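# Move mug from open drawer to desk, close drawer

## Task

Lift the mug out of the drawer that is standing open, set it upright on the desk, then push the drawer fully closed. The mug must not drop more than a few centimetres, must not be struck hard, and must end up standing. No cabinet may be moved noticeably from its place. The robot must not topple or be left leaning. Nothing may count as finished if it only stays put because the robot is holding it at the end.

## Robot and tools

ROBOT. TidyBot++: a mobile base 0.54 m long, 0.50 m wide, 0.38 m tall on four driven casters, carrying one seven-joint arm with a two-finger gripper. The shoulder sits 0.12 m ahead of the base centre, 0.68 m off the floor. Cameras: base_camera and wrist_camera (the latter looks along the hand). The arm begins folded, hand down, reaching up to 0.08 m beyond the base front, elbow as high as 1.15 m.

FRAMES. Base frame: origin on the floor below the base centre, x forward, y left, z up. hand_pose is reported in it: the midpoint between the finger pads; its z axis runs out along the fingers, and the fingers close along its y axis. Odometry frame = base frame as it was when the scene began. base_odometry counts wheel rotation only, so slip looks like travel; it drifts a few cm and several degrees over many moves. Heading is positive to the left, -3.142 to 3.142. base_tilt is in degrees, forward and right positive; about 1 degree of fixed bias.

execute_actions. Arguments: actions (a list holding exactly one action, or empty to just read state and images) and cameras (list of base_camera, wrist_camera or all; omitted/null means all, [] means no images). An action may contain:
- base: exactly one relative move from where the base currently is. translate_m: straight drive in metres, forward positive, -2 to 2. strafe_m: sideways in metres, left positive, -2 to 2. rotate_rad: turn in place, radians, counter-clockwise from above positive, -6.3 to 6.3.
- joints: absolute joint targets by name (not offsets). joint_1_rad any angle (whole arm about vertical; positive is clockwise from above, opposite to rotate_rad). joint_2_rad shoulder, -2.249 to 2.249. joint_3_rad any angle (upper arm roll). joint_4_rad elbow, -2.579 to 2.579. joint_5_rad any angle (forearm roll). joint_6_rad wrist, -2.099 to 2.099. joint_7_rad any angle (hand roll; hand down, positive is counter-clockwise from above; at 1.57 the fingers open toward robot left/right). gripper_pos 0 (open) to 1 (closed); pad gap about 85 x (1 - gripper_pos) mm. Unbounded joints go the short way, so turn them in steps below half a revolution. Done tolerances: joints 1-4 ±0.039, 5-7 ±0.056, gripper ±0.03.
- speeds: optional caps for that action only: translate_m and strafe_m 0.05-0.5 m/s, rotate_rad 0.1-1.57 rad/s (top value is default). A base move needing over 8.667 s at its cap is refused; no action runs past 15 s.
Base and joint motions start together. Anything you leave out may keep pushing toward an earlier target. Unknown keys or out-of-range numbers get the whole call rejected with no motion.

ARM GEOMETRY. Upper arm 0.42 m, forearm 0.31 m, hand 0.31 m to the hand point. With joint_1_rad 0, joint_3_rad 3.14, joint_5_rad 0 (near start), the arm stays in the base x-z plane; tilt from vertical (forward positive): upper arm = j2, forearm = j2 - j4, hand = j2 - j4 - j6. Hand point forward of shoulder = sum of length x sin(tilt); above it = sum of length x cos(tilt). A downward-pointing hand reaches at most about 0.94 m above the floor, and only near the base. Closed fingertips stick out about 20 mm past the hand point.

RESULT LINES. base_status and joint_status per motion: done (for the base this only means the wheels turned enough, even if slipping or blocked), off_target (resting away from target, possibly still pushing), contact_stop / time_out (target dropped, holds in place), not_followed (an arm target withheld, e.g. by the self-collision check, shown with joint command not followed and cause:; it may be retried each action until fixed). For the gripper at 1: done means empty, off_target means something is held at the shown reading. on_its_own lists uncommanded motion. motor_effort gives percent of maximum, with the peak in brackets (noisy). ARM HIT means the arm struck the base or itself. MOTOR HOT warns from 60 °C; OVER-TEMPERATURE FAULT and limit_stop_at_motor_heat mean the motors overheated and the arm sagged; resend targets. A torque fault freezes the arm and gripper for 10 s and skips the rest of the call.

ACCURACY. Friction often leaves the hand 1-2 cm off, more when stretched; fix by sending each joint its previous command plus (wanted minus read). Resending an identical target does nothing. A held mug makes the arm sag; never command a joint to its current reading while holding. Trust the cameras over hand_pose.

wait: seconds, 0 to 10; commands nothing, returns state and images.
zoom_image: camera (base_camera or wrist_camera) and region [x0, y0, x1, y1] in pixels from the top-left of that camera's latest image, at most 504 x 504.
finished_scene: scene (integer, the current scene number); ends it for good once the last command has settled, and the result reports success and the next task. A reply with no tool call ends everything.

AVOID. Dropping or bumping the mug, shoving cabinets, hard pushes and slams. Don't drive while the arm is snagged on something about 0.8 m or higher, which can tip the robot; horizontal force on a raised hand can lift wheels; retract the arm or back off to right a lean. A blocked base pushes hard until timeout. No check stops the arm hitting the base. Leave the drawer shut and the mug free-standing without the robot supporting either. The robot holds its last command while you think; occasional outside pushes may nudge loose items.

Each tool is called after "Emit:" by a JSON object that holds its "op" and its "data".

## Session

Emit:
{"op": "execute_actions", "data": {"actions": []}}

Scene clock: 0.00 s.
base_odometry: x=+0.000 y=+0.000 heading=+0.000 (m, m, rad; odometry frame)
base_tilt: forward=+0.2 right=+0.3 (deg)
base_status: not commanded
joint_positions: joint_1_rad=-0.014 joint_2_rad=-0.343 joint_3_rad=+3.197 joint_4_rad=-2.498 joint_5_rad=+0.014 joint_6_rad=-0.919 joint_7_rad=+1.518 gripper_pos=+0.000
joint_status: not commanded
motor_effort: joint_1_rad=+0 joint_2_rad=-3 joint_3_rad=+0 joint_4_rad=+13 joint_5_rad=+1 joint_6_rad=+0 joint_7_rad=+0 (%)
hand_pose: x=+0.2611 y=-0.0059 z=+0.5943 quat_wxyz=(-0.004, +0.999, -0.042, +0.034) (m; base frame)
pictures: base_camera, wrist_camera
Images, in order (width x height): base_camera 644x364, wrist_camera 644x476.

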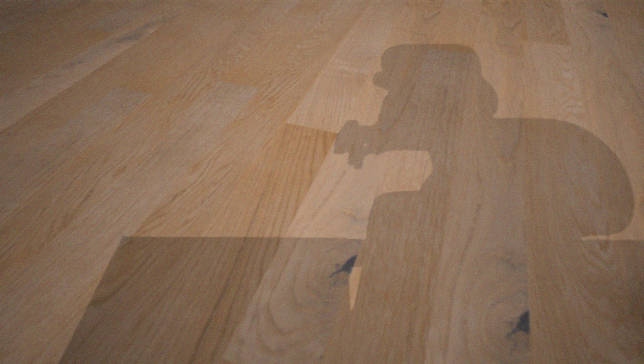

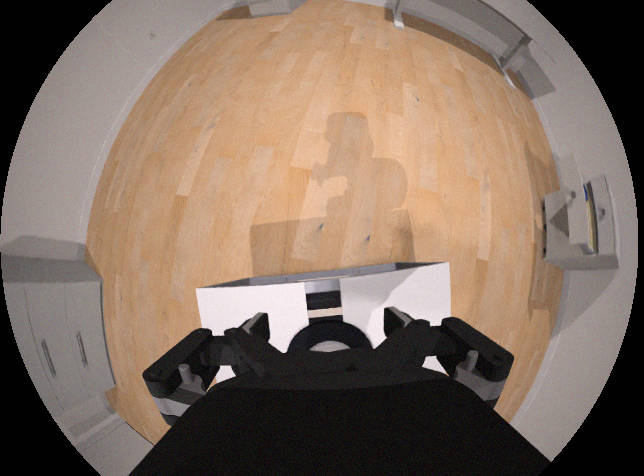

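Emit:
{"op": "zoom_image", "data": {"camera": "wrist_camera", "region": [480, 130, 644, 300]}}

Emit:
{"op": "zoom_image", "data": {"camera": "wrist_camera", "region": [340, 0, 600, 130]}}

Emit:
{"op": "zoom_image", "data": {"camera": "wrist_camera", "region": [0, 220, 160, 460]}}

Region (480, 130, 644, 300) of wrist_camera's 644x476 image, scaled by 2.965; it fills the left 486 columns of this view, and the rest is white.

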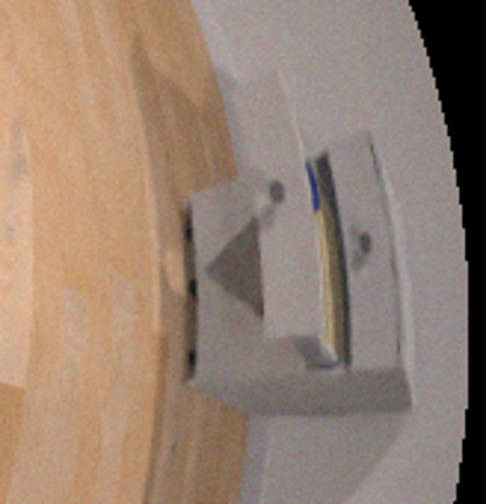

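Region (340, 0, 600, 130) of wrist_camera's 644x476 image, scaled by 1.938.

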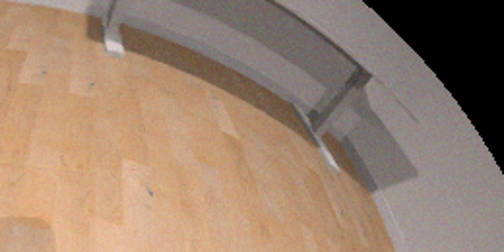

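Region (0, 220, 160, 460) of wrist_camera's 644x476 image, scaled by 2.100.

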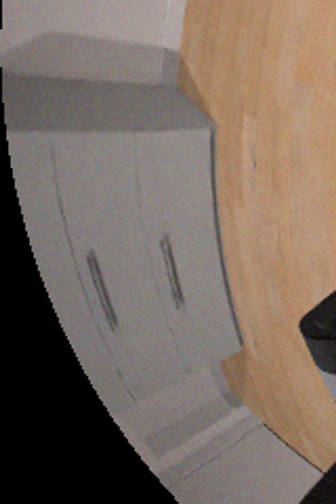

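Emit:
{"op": "execute_actions", "data": {"actions": [{"base":{"rotate_rad":-1.5},"joints":{"joint_6_rad":-0.2,"joint_7_rad":1.57}}]}}

Scene clock: 2.80 s.
base_odometry: x=+0.000 y=+0.000 heading=-1.500 (m, m, rad; odometry frame)
base_tilt: forward=+0.3 right=+0.4 (deg)
base_status: done
joint_positions: joint_1_rad=-0.014 joint_2_rad=-0.343 joint_3_rad=+3.197 joint_4_rad=-2.496 joint_5_rad=+0.014 joint_6_rad=-0.208 joint_7_rad=+1.525 gripper_pos=+0.000
joint_status: all done
motor_effort: joint_1_rad=+0(1) joint_2_rad=-6(7) joint_3_rad=-1(1) joint_4_rad=+17(16) joint_5_rad=+0(2) joint_6_rad=+6(6) joint_7_rad=+0(0) (%)
hand_pose: x=+0.4595 y=-0.0127 z=+0.6842 quat_wxyz=(-0.006, +0.924, -0.037, +0.380) (m; base frame)
pictures: base_camera, wrist_camera
Images, in order (width x height): base_camera 644x364, wrist_camera 644x476.

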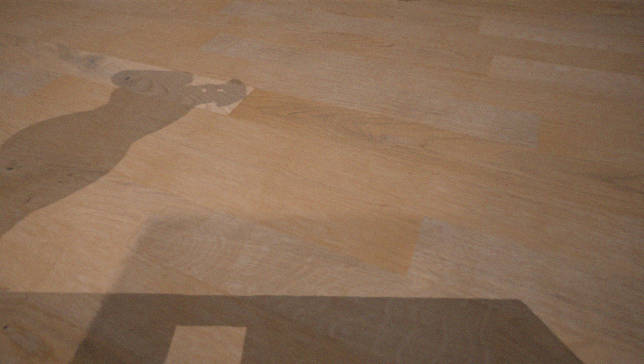

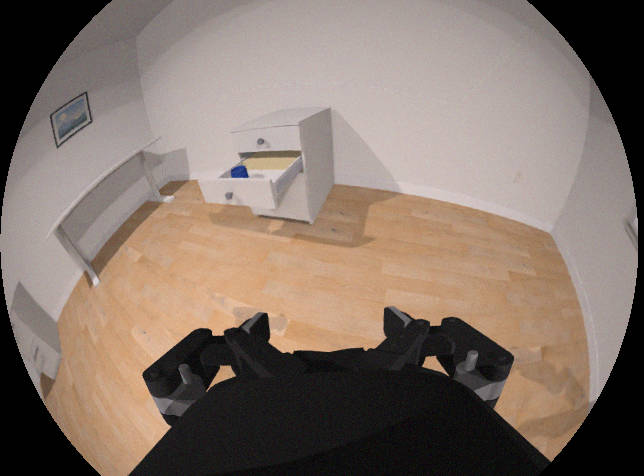

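Emit:
{"op": "zoom_image", "data": {"camera": "wrist_camera", "region": [180, 90, 360, 240]}}

Emit:
{"op": "zoom_image", "data": {"camera": "wrist_camera", "region": [0, 80, 200, 400]}}

Region (180, 90, 360, 240) of wrist_camera's 644x476 image, scaled by 2.800.

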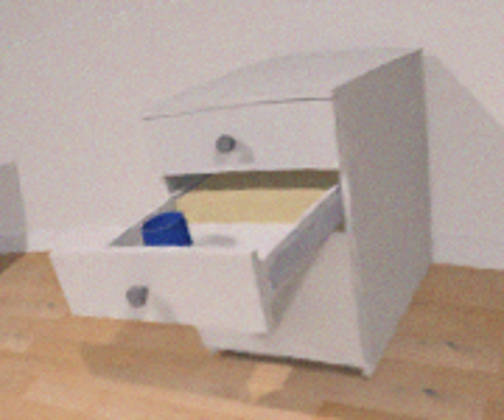

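Region (0, 80, 200, 400) of wrist_camera's 644x476 image, scaled by 1.575; it fills the left 315 columns of this view, and the rest is white.

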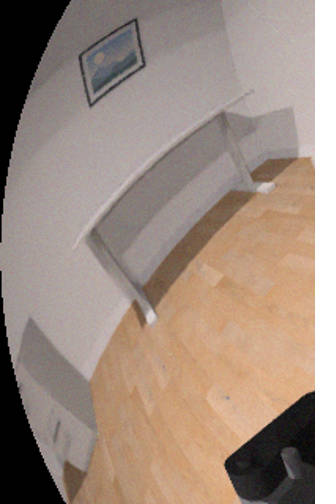

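Emit:
{"op": "execute_actions", "data": {"actions": [{"base":{"rotate_rad":-0.384}}], "cameras": []}}

Emit:
{"op": "execute_actions", "data": {"actions": [{"base":{"strafe_m":0.8},"joints":{"joint_6_rad":-0.35}}]}}

Scene clock: 7.70 s.
base_odometry: x=+0.000 y=+0.000 heading=-1.884 (m, m, rad; odometry frame)
base_tilt: forward=+0.3 right=+0.3 (deg)
base_status: done
joint_positions: joint_1_rad=-0.014 joint_2_rad=-0.343 joint_3_rad=+3.197 joint_4_rad=-2.496 joint_5_rad=+0.014 joint_6_rad=-0.208 joint_7_rad=+1.525 gripper_pos=+0.000
joint_status: not commanded
motor_effort: joint_1_rad=+0(1) joint_2_rad=-6(6) joint_3_rad=+0(1) joint_4_rad=+16(15) joint_5_rad=+1(1) joint_6_rad=+6(7) joint_7_rad=+0(1) (%)
hand_pose: x=+0.4595 y=-0.0127 z=+0.6842 quat_wxyz=(-0.006, +0.924, -0.037, +0.380) (m; base frame)
pictures: none
No camera images: the call's "cameras" was empty. Leave "cameras" out to get every camera's image.

Scene clock: 10.67 s.
base_odometry: x=+0.761 y=-0.247 heading=-1.884 (m, m, rad; odometry frame)
base_tilt: forward=+0.2 right=+0.3 (deg)
base_status: done
joint_positions: joint_1_rad=-0.014 joint_2_rad=-0.343 joint_3_rad=+3.197 joint_4_rad=-2.499 joint_5_rad=+0.014 joint_6_rad=-0.333 joint_7_rad=+1.525 gripper_pos=+0.000
joint_status: all done
motor_effort: joint_1_rad=+0(1) joint_2_rad=-5(6) joint_3_rad=+0(1) joint_4_rad=+16(17) joint_5_rad=+1(1) joint_6_rad=+5(6) joint_7_rad=+0(0) (%)
hand_pose: x=+0.4289 y=-0.0115 z=+0.6573 quat_wxyz=(-0.006, +0.947, -0.037, +0.320) (m; base frame)
pictures: base_camera, wrist_camera
Images, in order (width x height): base_camera 644x364, wrist_camera 644x476.

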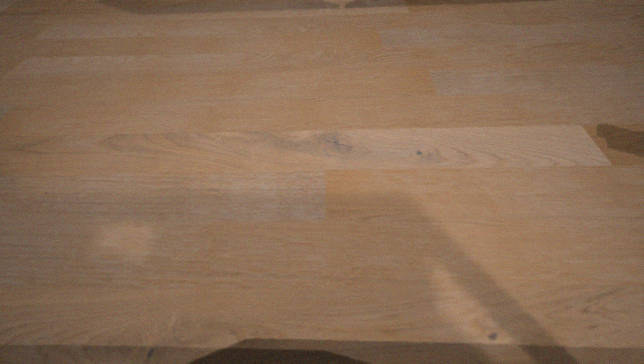

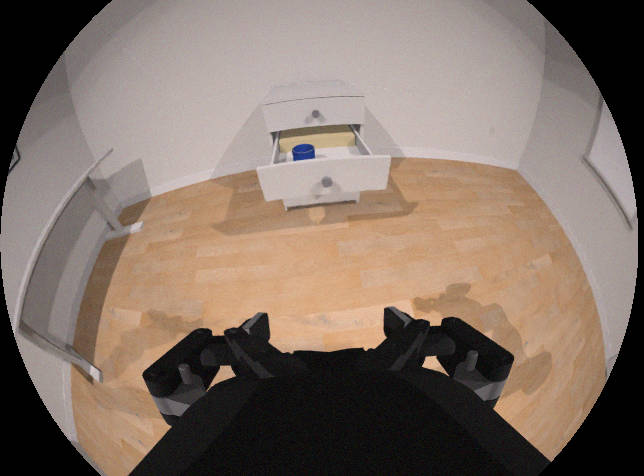

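Emit:
{"op": "zoom_image", "data": {"camera": "wrist_camera", "region": [240, 70, 410, 230]}}

Region (240, 70, 410, 230) of wrist_camera's 644x476 image, scaled by 2.965; it fills the top 474 rows of this view, and the rest is white.

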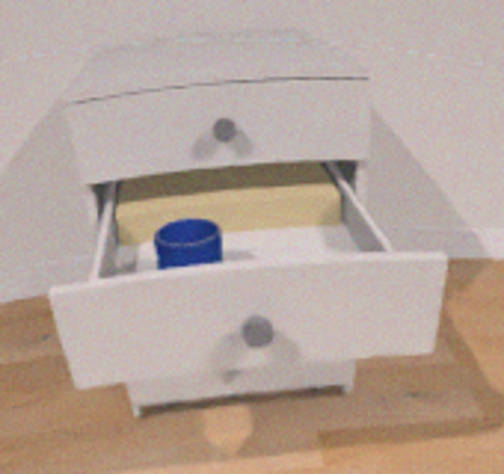

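Emit:
{"op": "execute_actions", "data": {"actions": [{"base":{"translate_m":0.45},"joints":{"joint_1_rad":0.0,"joint_2_rad":0.235,"joint_3_rad":3.14,"joint_4_rad":-1.763,"joint_5_rad":0.0,"joint_6_rad":-1.143,"joint_7_rad":1.57}}]}}

Scene clock: 14.23 s.
base_odometry: x=+0.623 y=-0.675 heading=-1.884 (m, m, rad; odometry frame)
base_tilt: forward=+0.3 right=+0.4 (deg)
base_status: done
joint_positions: joint_1_rad=-0.014 joint_2_rad=+0.232 joint_3_rad=+3.168 joint_4_rad=-1.773 joint_5_rad=+0.014 joint_6_rad=-1.113 joint_7_rad=+1.525 gripper_pos=+0.000
joint_status: all done
motor_effort: joint_1_rad=+0(0) joint_2_rad=-26(28) joint_3_rad=-1(1) joint_4_rad=+14(16) joint_5_rad=+1(0) joint_6_rad=+0(5) joint_7_rad=+0(0) (%)
hand_pose: x=+0.5083 y=-0.0072 z=+0.6479 quat_wxyz=(+0.009, +1.000, -0.025, +0.012) (m; base frame)
pictures: base_camera, wrist_camera
Images, in order (width x height): base_camera 644x364, wrist_camera 644x476.

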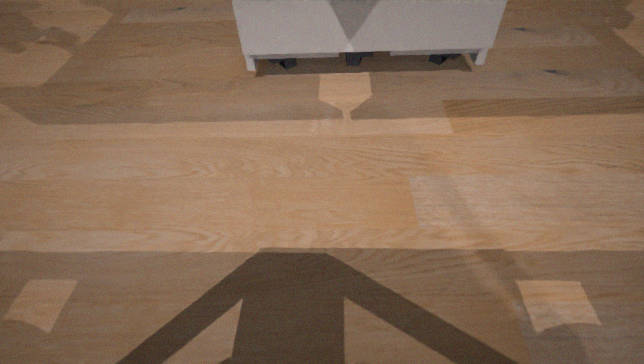

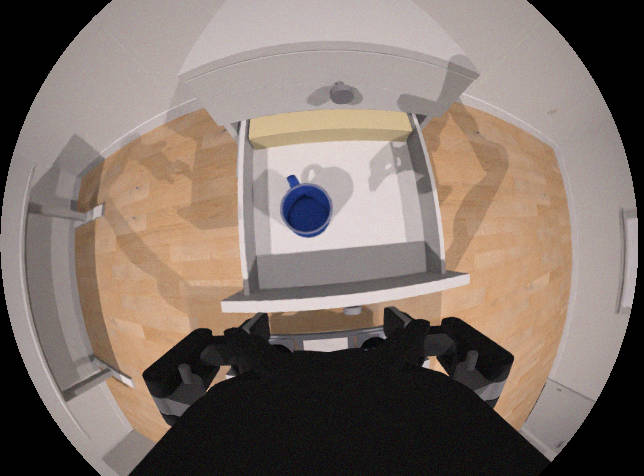

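Emit:
{"op": "zoom_image", "data": {"camera": "wrist_camera", "region": [230, 100, 450, 320]}}

Region (230, 100, 450, 320) of wrist_camera's 644x476 image, scaled by 2.291.

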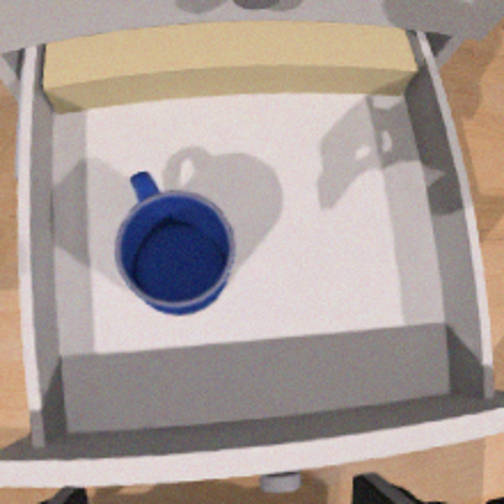

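Emit:
{"op": "execute_actions", "data": {"actions": [{"base":{"translate_m":0.05},"joints":{"joint_1_rad":0.014,"joint_2_rad":0.513,"joint_3_rad":3.112,"joint_4_rad":-1.74,"joint_5_rad":-0.014,"joint_6_rad":-0.885,"joint_7_rad":1.615,"gripper_pos":0.45}}]}}

Scene clock: 17.43 s.
base_odometry: x=+0.607 y=-0.723 heading=-1.883 (m, m, rad; odometry frame)
base_tilt: forward=+0.3 right=+0.3 (deg)
base_status: done
joint_positions: joint_1_rad=+0.000 joint_2_rad=+0.512 joint_3_rad=+3.140 joint_4_rad=-1.755 joint_5_rad=+0.014 joint_6_rad=-0.912 joint_7_rad=+1.570 gripper_pos=+0.450
joint_status: all done
motor_effort: joint_1_rad=+0(1) joint_2_rad=-33(35) joint_3_rad=-1(1) joint_4_rad=+11(15) joint_5_rad=+1(1) joint_6_rad=+0(0) joint_7_rad=+0(0) (%)
hand_pose: x=+0.5545 y=-0.0011 z=+0.5361 quat_wxyz=(+0.005, +1.000, +0.005, -0.019) (m; base frame)
pictures: base_camera, wrist_camera
Images, in order (width x height): base_camera 644x364, wrist_camera 644x476.

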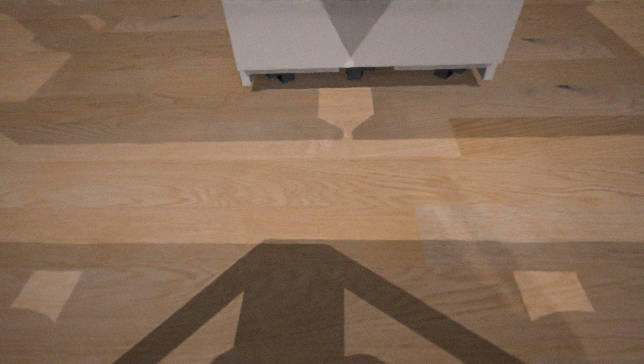

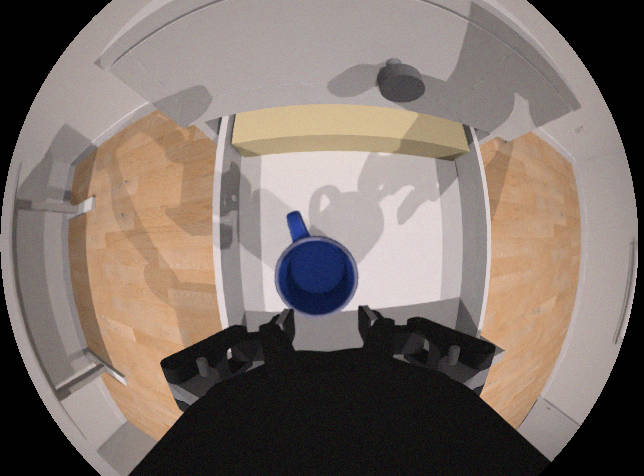

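Emit:
{"op": "execute_actions", "data": {"actions": [{"base":{"strafe_m":-0.027},"joints":{"joint_2_rad":0.598,"joint_4_rad":-1.787,"joint_6_rad":-0.72}}]}}

Scene clock: 19.30 s.
base_odometry: x=+0.581 y=-0.715 heading=-1.883 (m, m, rad; odometry frame)
base_tilt: forward=+0.3 right=+0.2 (deg)
base_status: done
joint_positions: joint_1_rad=+0.013 joint_2_rad=+0.595 joint_3_rad=+3.134 joint_4_rad=-1.775 joint_5_rad=+0.013 joint_6_rad=-0.744 joint_7_rad=+1.570 gripper_pos=+0.450
joint_status: all done
motor_effort: joint_1_rad=+0(2) joint_2_rad=-36(39) joint_3_rad=-1(2) joint_4_rad=+10(11) joint_5_rad=+1(1) joint_6_rad=+1(0) joint_7_rad=+0(0) (%)
hand_pose: x=+0.5824 y=-0.0038 z=+0.4937 quat_wxyz=(+0.002, +1.000, +0.001, +0.014) (m; base frame)
pictures: base_camera, wrist_camera
Images, in order (width x height): base_camera 644x364, wrist_camera 644x476.

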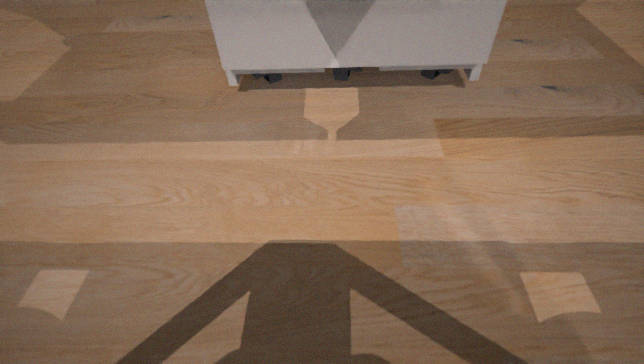

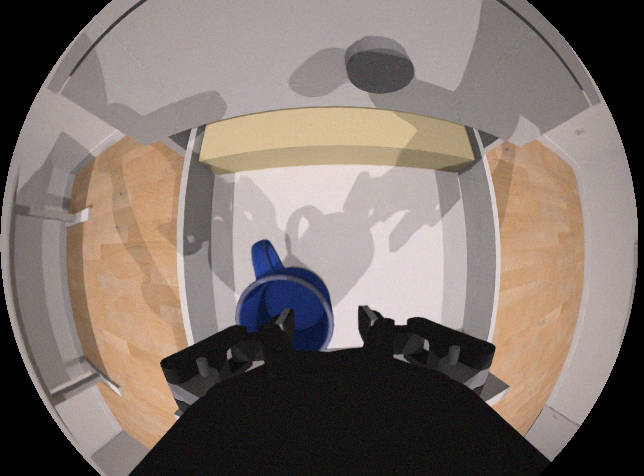

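Emit:
{"op": "zoom_image", "data": {"camera": "wrist_camera", "region": [210, 220, 430, 400]}}

Region (210, 220, 430, 400) of wrist_camera's 644x476 image, scaled by 2.291; it fills the top 412 rows of this view, and the rest is white.

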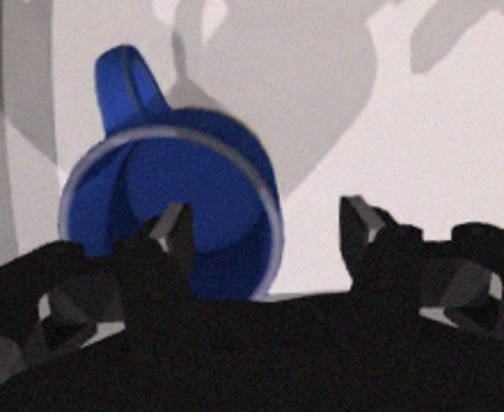

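Emit:
{"op": "execute_actions", "data": {"actions": [{"base":{"translate_m":-0.02},"joints":{"joint_2_rad":0.743,"joint_4_rad":-1.787,"joint_6_rad":-0.602}}]}}

Scene clock: 21.47 s.
base_odometry: x=+0.588 y=-0.696 heading=-1.883 (m, m, rad; odometry frame)
base_tilt: forward=+0.3 right=+0.3 (deg)
base_status: done
joint_positions: joint_1_rad=+0.014 joint_2_rad=+0.736 joint_3_rad=+3.133 joint_4_rad=-1.779 joint_5_rad=+0.013 joint_6_rad=-0.627 joint_7_rad=+1.570 gripper_pos=+0.450
joint_status: all done
motor_effort: joint_1_rad=+0(2) joint_2_rad=-38(40) joint_3_rad=-1(3) joint_4_rad=+8(10) joint_5_rad=+1(0) joint_6_rad=+0(2) joint_7_rad=+0(0) (%)
hand_pose: x=+0.5857 y=-0.0030 z=+0.4277 quat_wxyz=(+0.001, +1.000, +0.001, +0.000) (m; base frame)
pictures: base_camera, wrist_camera
Images, in order (width x height): base_camera 644x364, wrist_camera 644x476.

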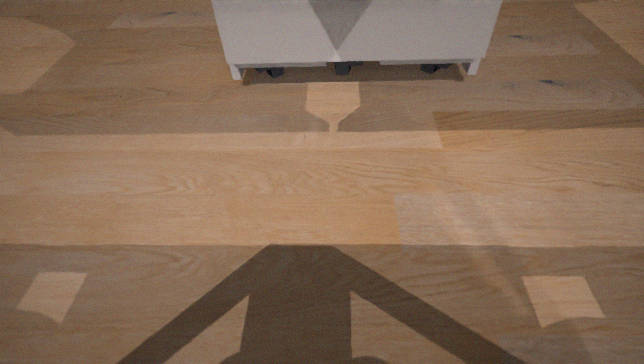

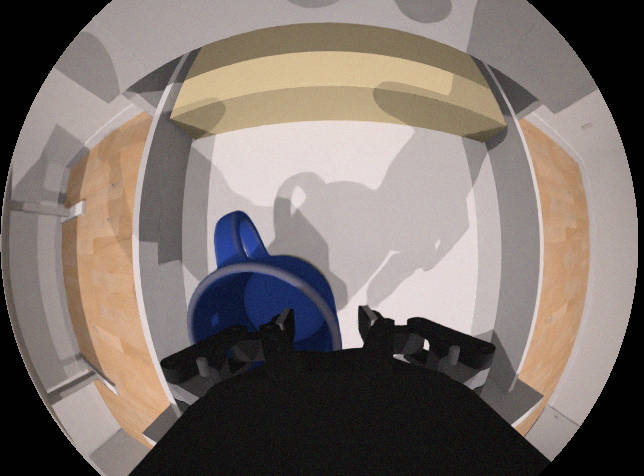

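Emit:
{"op": "zoom_image", "data": {"camera": "wrist_camera", "region": [170, 200, 430, 400]}}

Region (170, 200, 430, 400) of wrist_camera's 644x476 image, scaled by 1.938; it fills the top 388 rows of this view, and the rest is white.

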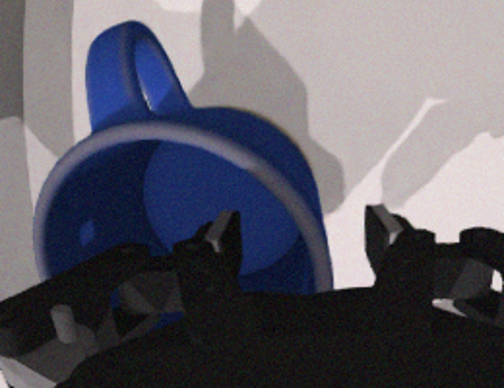

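Emit:
{"op": "execute_actions", "data": {"actions": [{"joints":{"gripper_pos":1.0}}]}}

Scene clock: 22.63 s.
base_odometry: x=+0.588 y=-0.696 heading=-1.883 (m, m, rad; odometry frame)
base_tilt: forward=+0.3 right=+0.3 (deg)
base_status: not commanded
joint_positions: joint_1_rad=+0.014 joint_2_rad=+0.736 joint_3_rad=+3.133 joint_4_rad=-1.779 joint_5_rad=+0.013 joint_6_rad=-0.626 joint_7_rad=+1.570 gripper_pos=+0.951
joint_status: gripper_pos off_target (ended at +0.951, target +1.000)
motor_effort: joint_1_rad=+0(1) joint_2_rad=-35(38) joint_3_rad=-2(3) joint_4_rad=+8(10) joint_5_rad=+0(0) joint_6_rad=+1(2) joint_7_rad=+0(1) (%)
hand_pose: x=+0.5859 y=-0.0029 z=+0.4276 quat_wxyz=(+0.001, +1.000, +0.001, +0.000) (m; base frame)
pictures: base_camera, wrist_camera
Images, in order (width x height): base_camera 644x364, wrist_camera 644x476.

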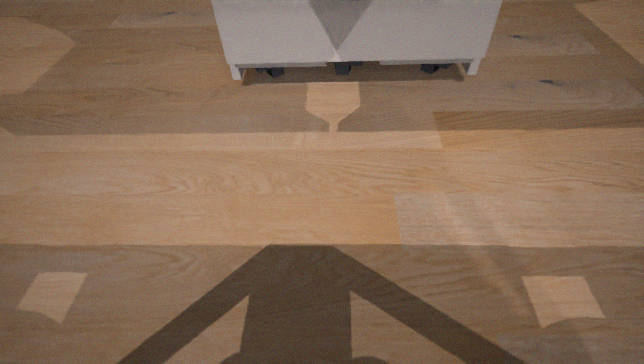

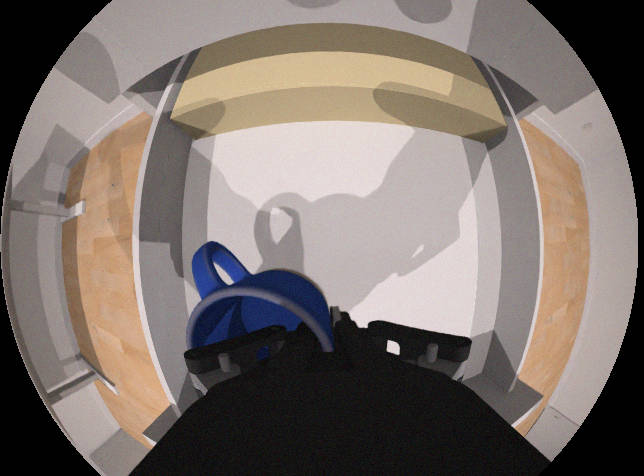

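Emit:
{"op": "execute_actions", "data": {"actions": [{"joints":{"joint_2_rad":0.59,"joint_4_rad":-1.787,"joint_6_rad":-0.795,"gripper_pos":1.0}}]}}

Scene clock: 24.20 s.
base_odometry: x=+0.588 y=-0.696 heading=-1.883 (m, m, rad; odometry frame)
base_tilt: forward=+0.3 right=+0.3 (deg)
base_status: not commanded
joint_positions: joint_1_rad=+0.014 joint_2_rad=+0.603 joint_3_rad=+3.133 joint_4_rad=-1.781 joint_5_rad=+0.013 joint_6_rad=-0.768 joint_7_rad=+1.570 gripper_pos=+0.951
joint_status: gripper_pos off_target (ended at +0.951, target +1.000); the others done
motor_effort: joint_1_rad=+0(0) joint_2_rad=-38(43) joint_3_rad=-1(2) joint_4_rad=+11(11) joint_5_rad=+0(0) joint_6_rad=+0(2) joint_7_rad=+0(0) (%)
hand_pose: x=+0.5700 y=-0.0034 z=+0.4887 quat_wxyz=(+0.002, +1.000, +0.001, -0.006) (m; base frame)
pictures: base_camera, wrist_camera
Images, in order (width x height): base_camera 644x364, wrist_camera 644x476.

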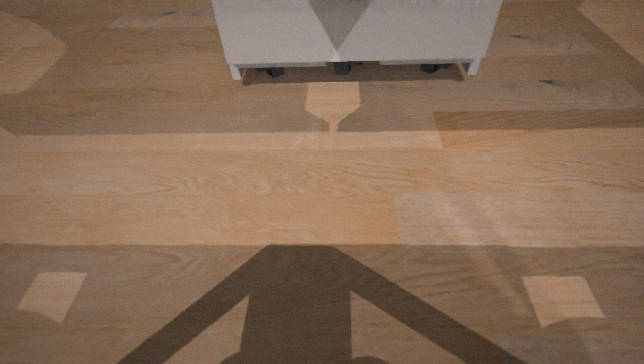

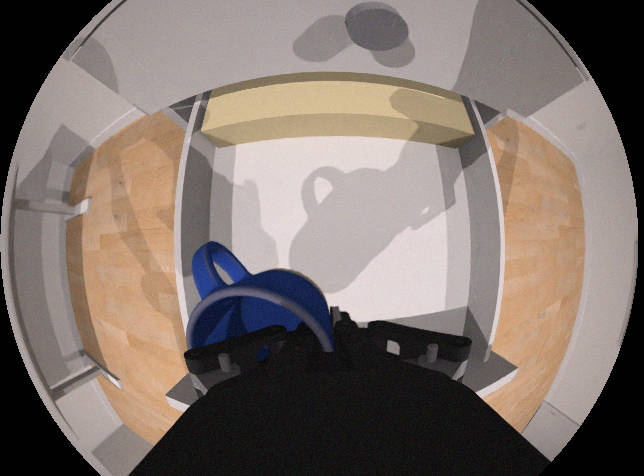

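Emit:
{"op": "execute_actions", "data": {"actions": [{"joints":{"joint_2_rad":0.373,"joint_4_rad":-1.6,"joint_6_rad":-1.168,"gripper_pos":1.0}}]}}

Scene clock: 26.03 s.
base_odometry: x=+0.588 y=-0.696 heading=-1.883 (m, m, rad; odometry frame)
base_tilt: forward=+0.3 right=+0.3 (deg)
base_status: not commanded
joint_positions: joint_1_rad=+0.014 joint_2_rad=+0.382 joint_3_rad=+3.133 joint_4_rad=-1.613 joint_5_rad=+0.013 joint_6_rad=-1.142 joint_7_rad=+1.570 gripper_pos=+0.951
joint_status: gripper_pos off_target (ended at +0.951, target +1.000); the others done
motor_effort: joint_1_rad=+0(0) joint_2_rad=-34(42) joint_3_rad=-1(1) joint_4_rad=+15(15) joint_5_rad=+0(0) joint_6_rad=+0(1) joint_7_rad=+0(0) (%)
hand_pose: x=+0.5637 y=-0.0046 z=+0.6317 quat_wxyz=(+0.004, +1.000, +0.000, +0.002) (m; base frame)
pictures: base_camera, wrist_camera
Images, in order (width x height): base_camera 644x364, wrist_camera 644x476.

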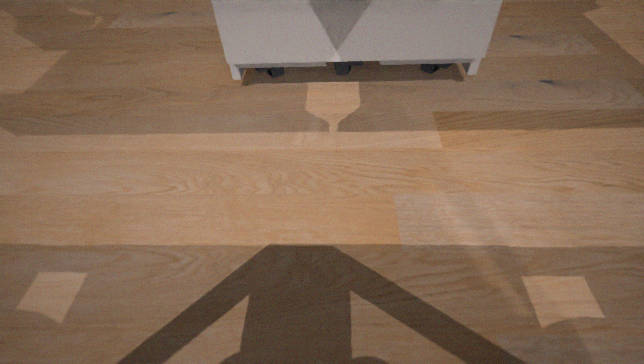

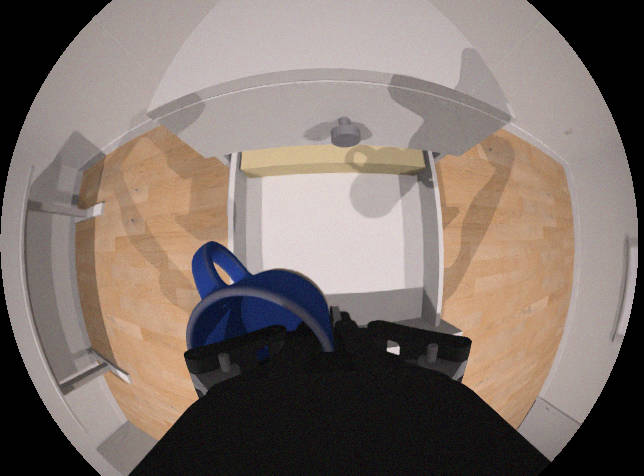

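Emit:
{"op": "execute_actions", "data": {"actions": [{"base":{"strafe_m":0.5},"joints":{"joint_1_rad":-1.57,"joint_2_rad":0.197,"joint_4_rad":-1.025,"joint_6_rad":-1.92,"gripper_pos":1.0},"speeds":{"strafe_m":0.3}}]}}

Scene clock: 29.67 s.
base_odometry: x=+1.064 y=-0.849 heading=-1.883 (m, m, rad; odometry frame)
base_tilt: forward=+0.3 right=+0.3 (deg)
base_status: done
joint_positions: joint_1_rad=-1.562 joint_2_rad=+0.220 joint_3_rad=+3.127 joint_4_rad=-1.049 joint_5_rad=+0.012 joint_6_rad=-1.892 joint_7_rad=+1.570 gripper_pos=+0.951
joint_status: gripper_pos off_target (ended at +0.951, target +1.000); the others done
motor_effort: joint_1_rad=+0(3) joint_2_rad=-29(36) joint_3_rad=+0(3) joint_4_rad=+16(17) joint_5_rad=+1(0) joint_6_rad=+0(2) joint_7_rad=+0(0) (%)
hand_pose: x=+0.1200 y=+0.3858 z=+0.8747 quat_wxyz=(+0.010, +0.707, +0.707, -0.004) (m; base frame)
pictures: base_camera, wrist_camera
Images, in order (width x height): base_camera 644x364, wrist_camera 644x476.

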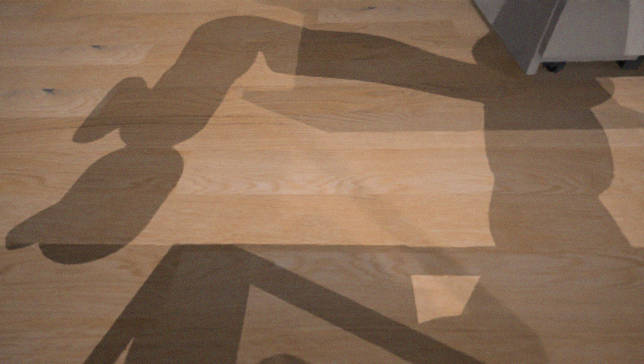

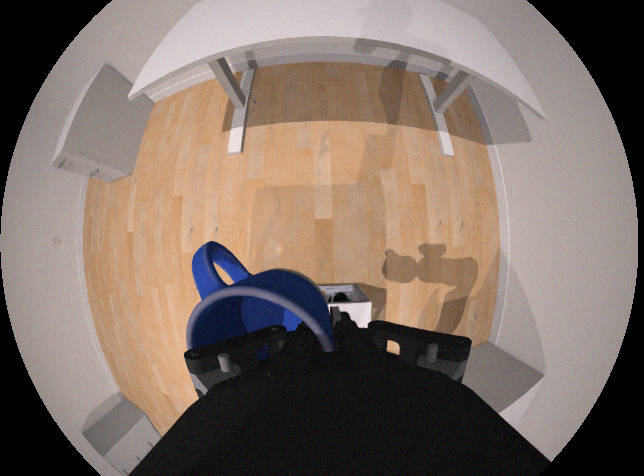

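Emit:
{"op": "execute_actions", "data": {"actions": [{"base":{"strafe_m":0.5},"joints":{"gripper_pos":1.0},"speeds":{"strafe_m":0.35}}]}}

Scene clock: 32.93 s.
base_odometry: x=+1.540 y=-1.002 heading=-1.882 (m, m, rad; odometry frame)
base_tilt: forward=+0.2 right=+0.3 (deg)
base_status: done
joint_positions: joint_1_rad=-1.562 joint_2_rad=+0.213 joint_3_rad=+3.127 joint_4_rad=-1.047 joint_5_rad=+0.012 joint_6_rad=-1.895 joint_7_rad=+1.570 gripper_pos=+0.951
joint_status: gripper_pos off_target (ended at +0.951, target +1.000)
motor_effort: joint_1_rad=+0(1) joint_2_rad=-29(32) joint_3_rad=-1(1) joint_4_rad=+15(16) joint_5_rad=+1(0) joint_6_rad=-1(1) joint_7_rad=+0(0) (%)
hand_pose: x=+0.1200 y=+0.3837 z=+0.8782 quat_wxyz=(+0.008, +0.707, +0.707, -0.002) (m; base frame)
pictures: base_camera, wrist_camera
Images, in order (width x height): base_camera 644x364, wrist_camera 644x476.

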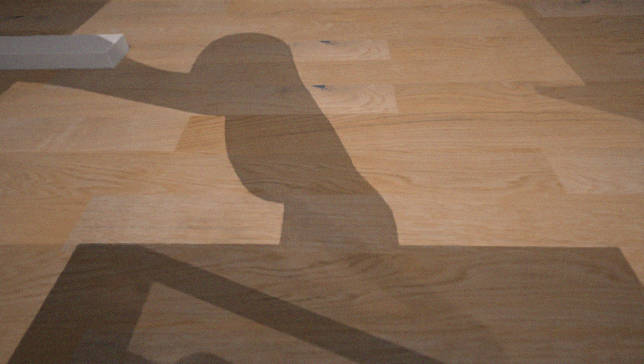

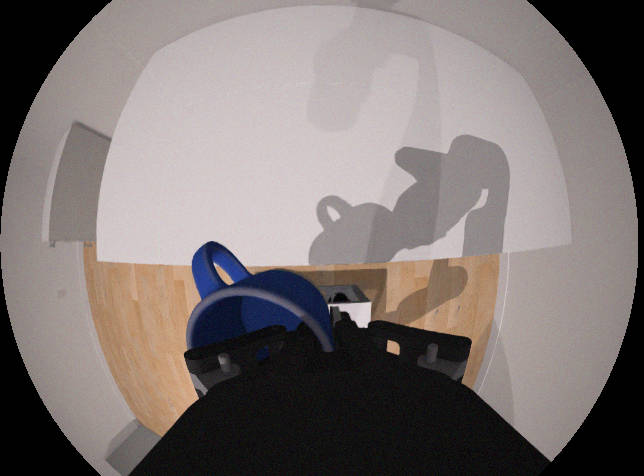

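Emit:
{"op": "execute_actions", "data": {"actions": [{"base":{"strafe_m":0.13},"joints":{"gripper_pos":1.0},"speeds":{"strafe_m":0.2}}], "cameras": ["wrist_camera"]}}

Emit:
{"op": "execute_actions", "data": {"actions": [{"joints":{"joint_4_rad":-1.25,"joint_6_rad":-1.64,"gripper_pos":1.0}}]}}

Scene clock: 35.77 s.
base_odometry: x=+1.663 y=-1.042 heading=-1.882 (m, m, rad; odometry frame)
base_tilt: forward=+0.2 right=+0.3 (deg)
base_status: done
joint_positions: joint_1_rad=-1.562 joint_2_rad=+0.210 joint_3_rad=+3.127 joint_4_rad=-1.046 joint_5_rad=+0.012 joint_6_rad=-1.896 joint_7_rad=+1.570 gripper_pos=+0.951
joint_status: gripper_pos off_target (ended at +0.951, target +1.000)
motor_effort: joint_1_rad=+0(1) joint_2_rad=-28(31) joint_3_rad=-1(1) joint_4_rad=+17(16) joint_5_rad=+1(0) joint_6_rad=+0(1) joint_7_rad=+0(0) (%)
hand_pose: x=+0.1200 y=+0.3831 z=+0.8792 quat_wxyz=(+0.007, +0.707, +0.707, -0.001) (m; base frame)
pictures: wrist_camera
Images, in order (width x height): wrist_camera 644x476.

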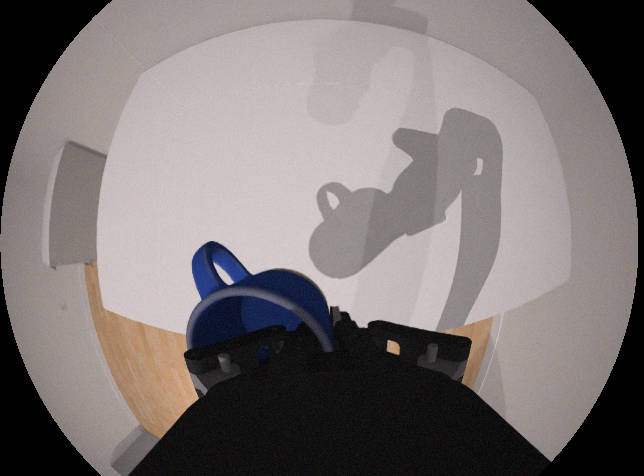

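Scene clock: 37.00 s.
base_odometry: x=+1.663 y=-1.042 heading=-1.882 (m, m, rad; odometry frame)
base_tilt: forward=+0.2 right=+0.3 (deg)
base_status: not commanded
joint_positions: joint_1_rad=-1.562 joint_2_rad=+0.211 joint_3_rad=+3.127 joint_4_rad=-1.247 joint_5_rad=+0.012 joint_6_rad=-1.667 joint_7_rad=+1.570 gripper_pos=+0.951
joint_status: gripper_pos off_target (ended at +0.951, target +1.000); the others done
motor_effort: joint_1_rad=+0(0) joint_2_rad=-29(30) joint_3_rad=-1(0) joint_4_rad=+17(17) joint_5_rad=+1(1) joint_6_rad=-1(1) joint_7_rad=+0(0) (%)
hand_pose: x=+0.1198 y=+0.4053 z=+0.8175 quat_wxyz=(-0.003, +0.706, +0.708, +0.009) (m; base frame)
pictures: base_camera, wrist_camera
Images, in order (width x height): base_camera 644x364, wrist_camera 644x476.

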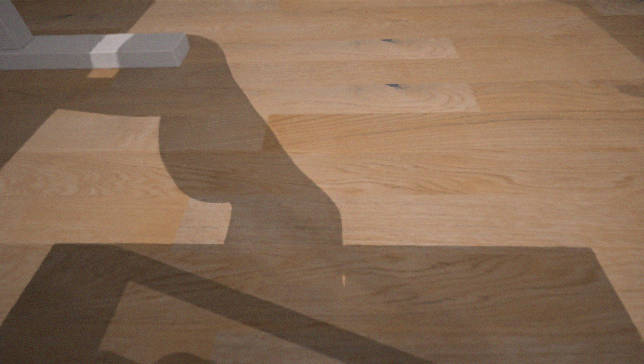

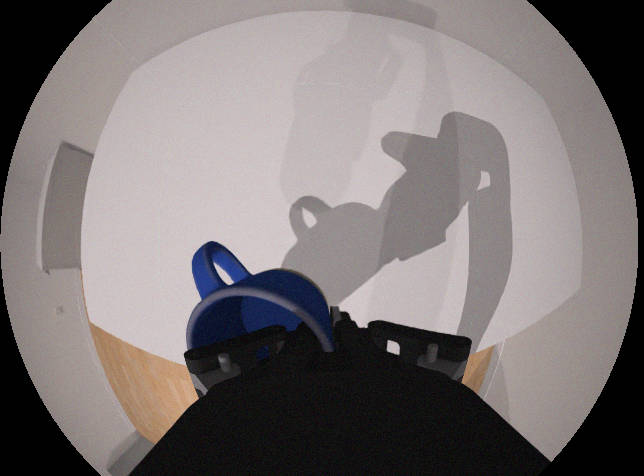

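Emit:
{"op": "execute_actions", "data": {"actions": [{"joints":{"joint_4_rad":-1.333,"joint_6_rad":-1.573,"gripper_pos":1.0}}]}}

Scene clock: 38.23 s.
base_odometry: x=+1.663 y=-1.042 heading=-1.882 (m, m, rad; odometry frame)
base_tilt: forward=+0.2 right=+0.3 (deg)
base_status: not commanded
joint_positions: joint_1_rad=-1.562 joint_2_rad=+0.211 joint_3_rad=+3.127 joint_4_rad=-1.333 joint_5_rad=+0.012 joint_6_rad=-1.602 joint_7_rad=+1.570 gripper_pos=+0.951
joint_status: gripper_pos off_target (ended at +0.951, target +1.000); the others done
motor_effort: joint_1_rad=+0(0) joint_2_rad=-28(30) joint_3_rad=-1(1) joint_4_rad=+17(17) joint_5_rad=+1(1) joint_6_rad=+0(0) joint_7_rad=+0(0) (%)
hand_pose: x=+0.1198 y=+0.4010 z=+0.7907 quat_wxyz=(+0.005, +0.706, +0.709, +0.002) (m; base frame)
pictures: base_camera, wrist_camera
Images, in order (width x height): base_camera 644x364, wrist_camera 644x476.

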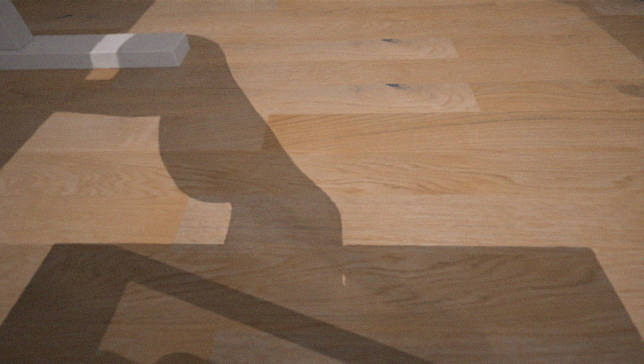

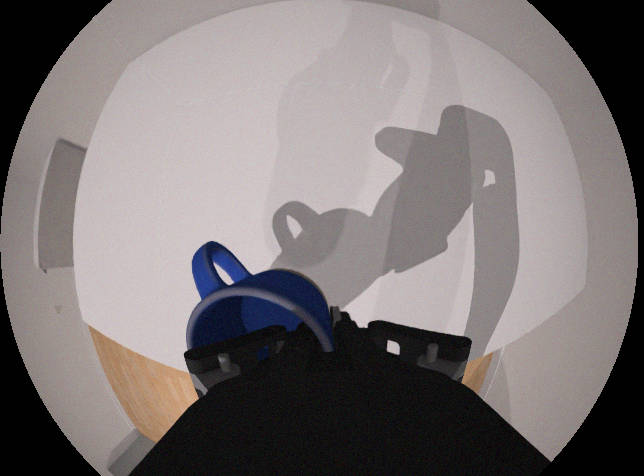

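Emit:
{"op": "execute_actions", "data": {"actions": [{"joints":{"joint_4_rad":-1.41,"joint_6_rad":-1.493,"gripper_pos":1.0}}]}}

Scene clock: 39.50 s.
base_odometry: x=+1.663 y=-1.042 heading=-1.882 (m, m, rad; odometry frame)
base_tilt: forward=+0.2 right=+0.3 (deg)
base_status: not commanded
joint_positions: joint_1_rad=-1.562 joint_2_rad=+0.211 joint_3_rad=+3.127 joint_4_rad=-1.409 joint_5_rad=+0.012 joint_6_rad=-1.521 joint_7_rad=+1.570 gripper_pos=+0.951
joint_status: gripper_pos off_target (ended at +0.951, target +1.000); the others done
motor_effort: joint_1_rad=+0(1) joint_2_rad=-29(31) joint_3_rad=-1(1) joint_4_rad=+17(19) joint_5_rad=+1(1) joint_6_rad=+0(1) joint_7_rad=+0(0) (%)
hand_pose: x=+0.1197 y=+0.4019 z=+0.7665 quat_wxyz=(+0.003, +0.705, +0.709, +0.003) (m; base frame)
pictures: base_camera, wrist_camera
Images, in order (width x height): base_camera 644x364, wrist_camera 644x476.

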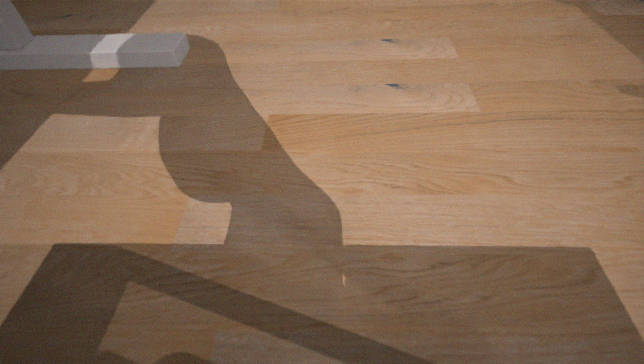

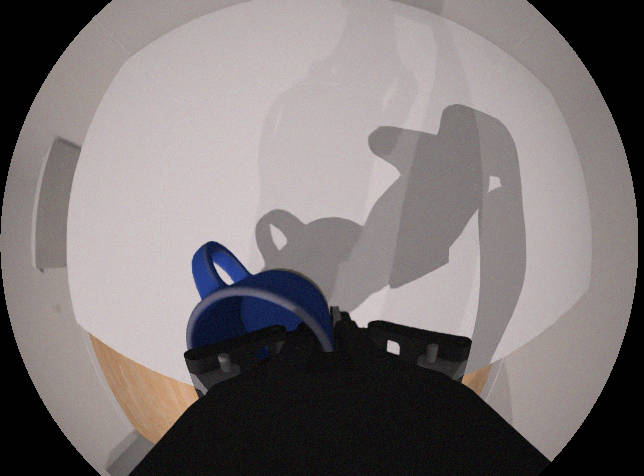

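Emit:
{"op": "execute_actions", "data": {"actions": [{"joints":{"joint_4_rad":-1.475,"joint_6_rad":-1.428,"gripper_pos":1.0}}]}}

Scene clock: 40.70 s.
base_odometry: x=+1.663 y=-1.042 heading=-1.882 (m, m, rad; odometry frame)
base_tilt: forward=+0.3 right=+0.3 (deg)
base_status: not commanded
joint_positions: joint_1_rad=-1.562 joint_2_rad=+0.197 joint_3_rad=+3.127 joint_4_rad=-1.455 joint_5_rad=+0.012 joint_6_rad=-1.463 joint_7_rad=+1.570 gripper_pos=+0.951
joint_status: gripper_pos off_target (ended at +0.951, target +1.000); the others done
motor_effort: joint_1_rad=+0(0) joint_2_rad=-24(29) joint_3_rad=-1(1) joint_4_rad=+14(17) joint_5_rad=+1(0) joint_6_rad=+2(1) joint_7_rad=+0(1) (%)
hand_pose: x=+0.1196 y=+0.4040 z=+0.7578 quat_wxyz=(-0.006, +0.705, +0.709, +0.013) (m; base frame)
pictures: base_camera, wrist_camera
Images, in order (width x height): base_camera 644x364, wrist_camera 644x476.

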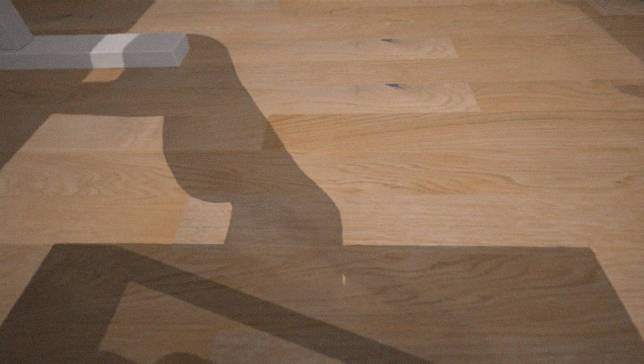

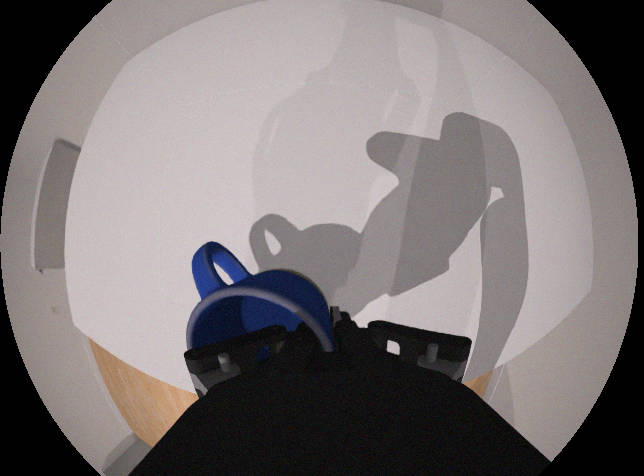

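Emit:
{"op": "execute_actions", "data": {"actions": [{"joints":{"joint_4_rad":-1.445,"gripper_pos":0.5}}]}}

Scene clock: 41.80 s.
base_odometry: x=+1.663 y=-1.042 heading=-1.882 (m, m, rad; odometry frame)
base_tilt: forward=+0.2 right=+0.3 (deg)
base_status: not commanded
joint_positions: joint_1_rad=-1.562 joint_2_rad=+0.197 joint_3_rad=+3.127 joint_4_rad=-1.449 joint_5_rad=+0.012 joint_6_rad=-1.457 joint_7_rad=+1.570 gripper_pos=+0.500
joint_status: all done
motor_effort: joint_1_rad=+0(0) joint_2_rad=-27(28) joint_3_rad=+0(1) joint_4_rad=+15(15) joint_5_rad=+1(2) joint_6_rad=+1(1) joint_7_rad=+0(0) (%)
hand_pose: x=+0.1194 y=+0.4075 z=+0.7595 quat_wxyz=(-0.010, +0.705, +0.709, +0.016) (m; base frame)
pictures: base_camera, wrist_camera
Images, in order (width x height): base_camera 644x364, wrist_camera 644x476.

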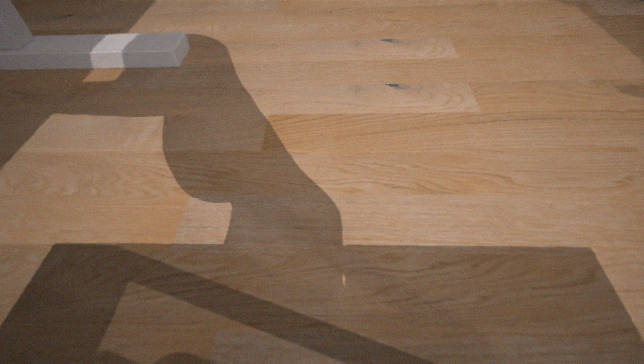

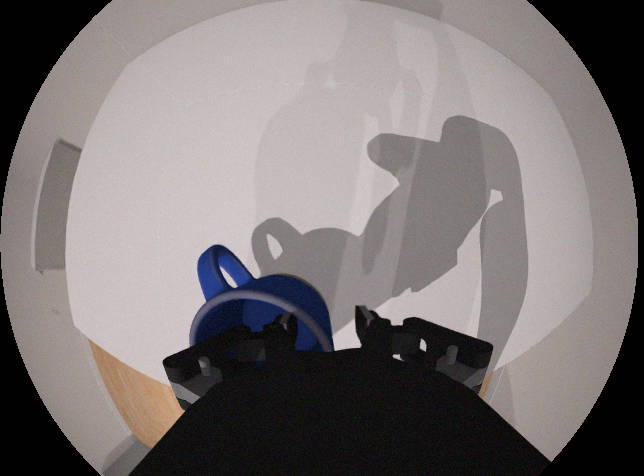

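Emit:
{"op": "execute_actions", "data": {"actions": [{"joints":{"joint_4_rad":-1.165,"joint_6_rad":-1.77}}]}}

Scene clock: 43.30 s.
base_odometry: x=+1.663 y=-1.042 heading=-1.882 (m, m, rad; odometry frame)
base_tilt: forward=+0.2 right=+0.2 (deg)
base_status: not commanded
joint_positions: joint_1_rad=-1.562 joint_2_rad=+0.197 joint_3_rad=+3.127 joint_4_rad=-1.178 joint_5_rad=+0.012 joint_6_rad=-1.743 joint_7_rad=+1.570 gripper_pos=+0.500
joint_status: all done
motor_effort: joint_1_rad=+0(0) joint_2_rad=-27(28) joint_3_rad=-1(0) joint_4_rad=+16(15) joint_5_rad=+1(1) joint_6_rad=+0(1) joint_7_rad=+0(0) (%)
hand_pose: x=+0.1196 y=+0.3980 z=+0.8443 quat_wxyz=(-0.005, +0.706, +0.708, +0.011) (m; base frame)
pictures: base_camera, wrist_camera
Images, in order (width x height): base_camera 644x364, wrist_camera 644x476.

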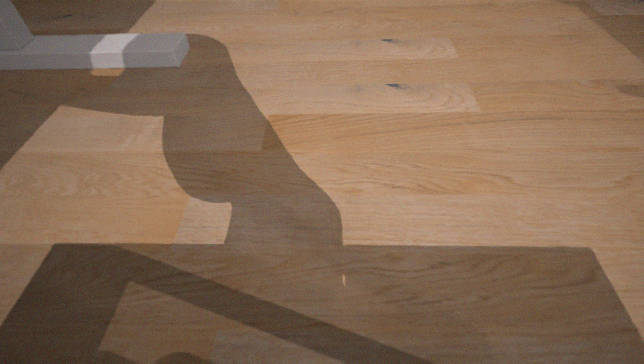

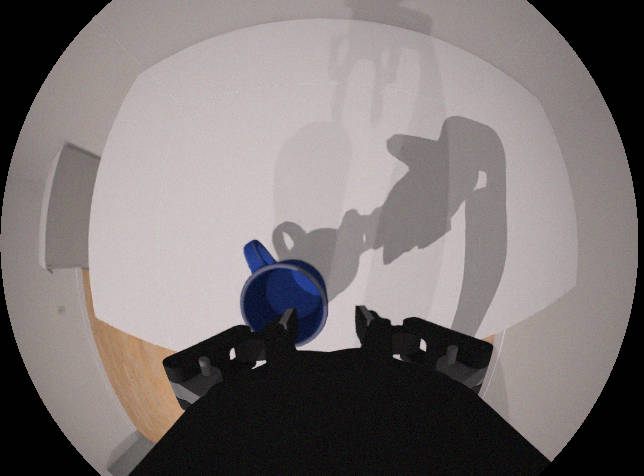

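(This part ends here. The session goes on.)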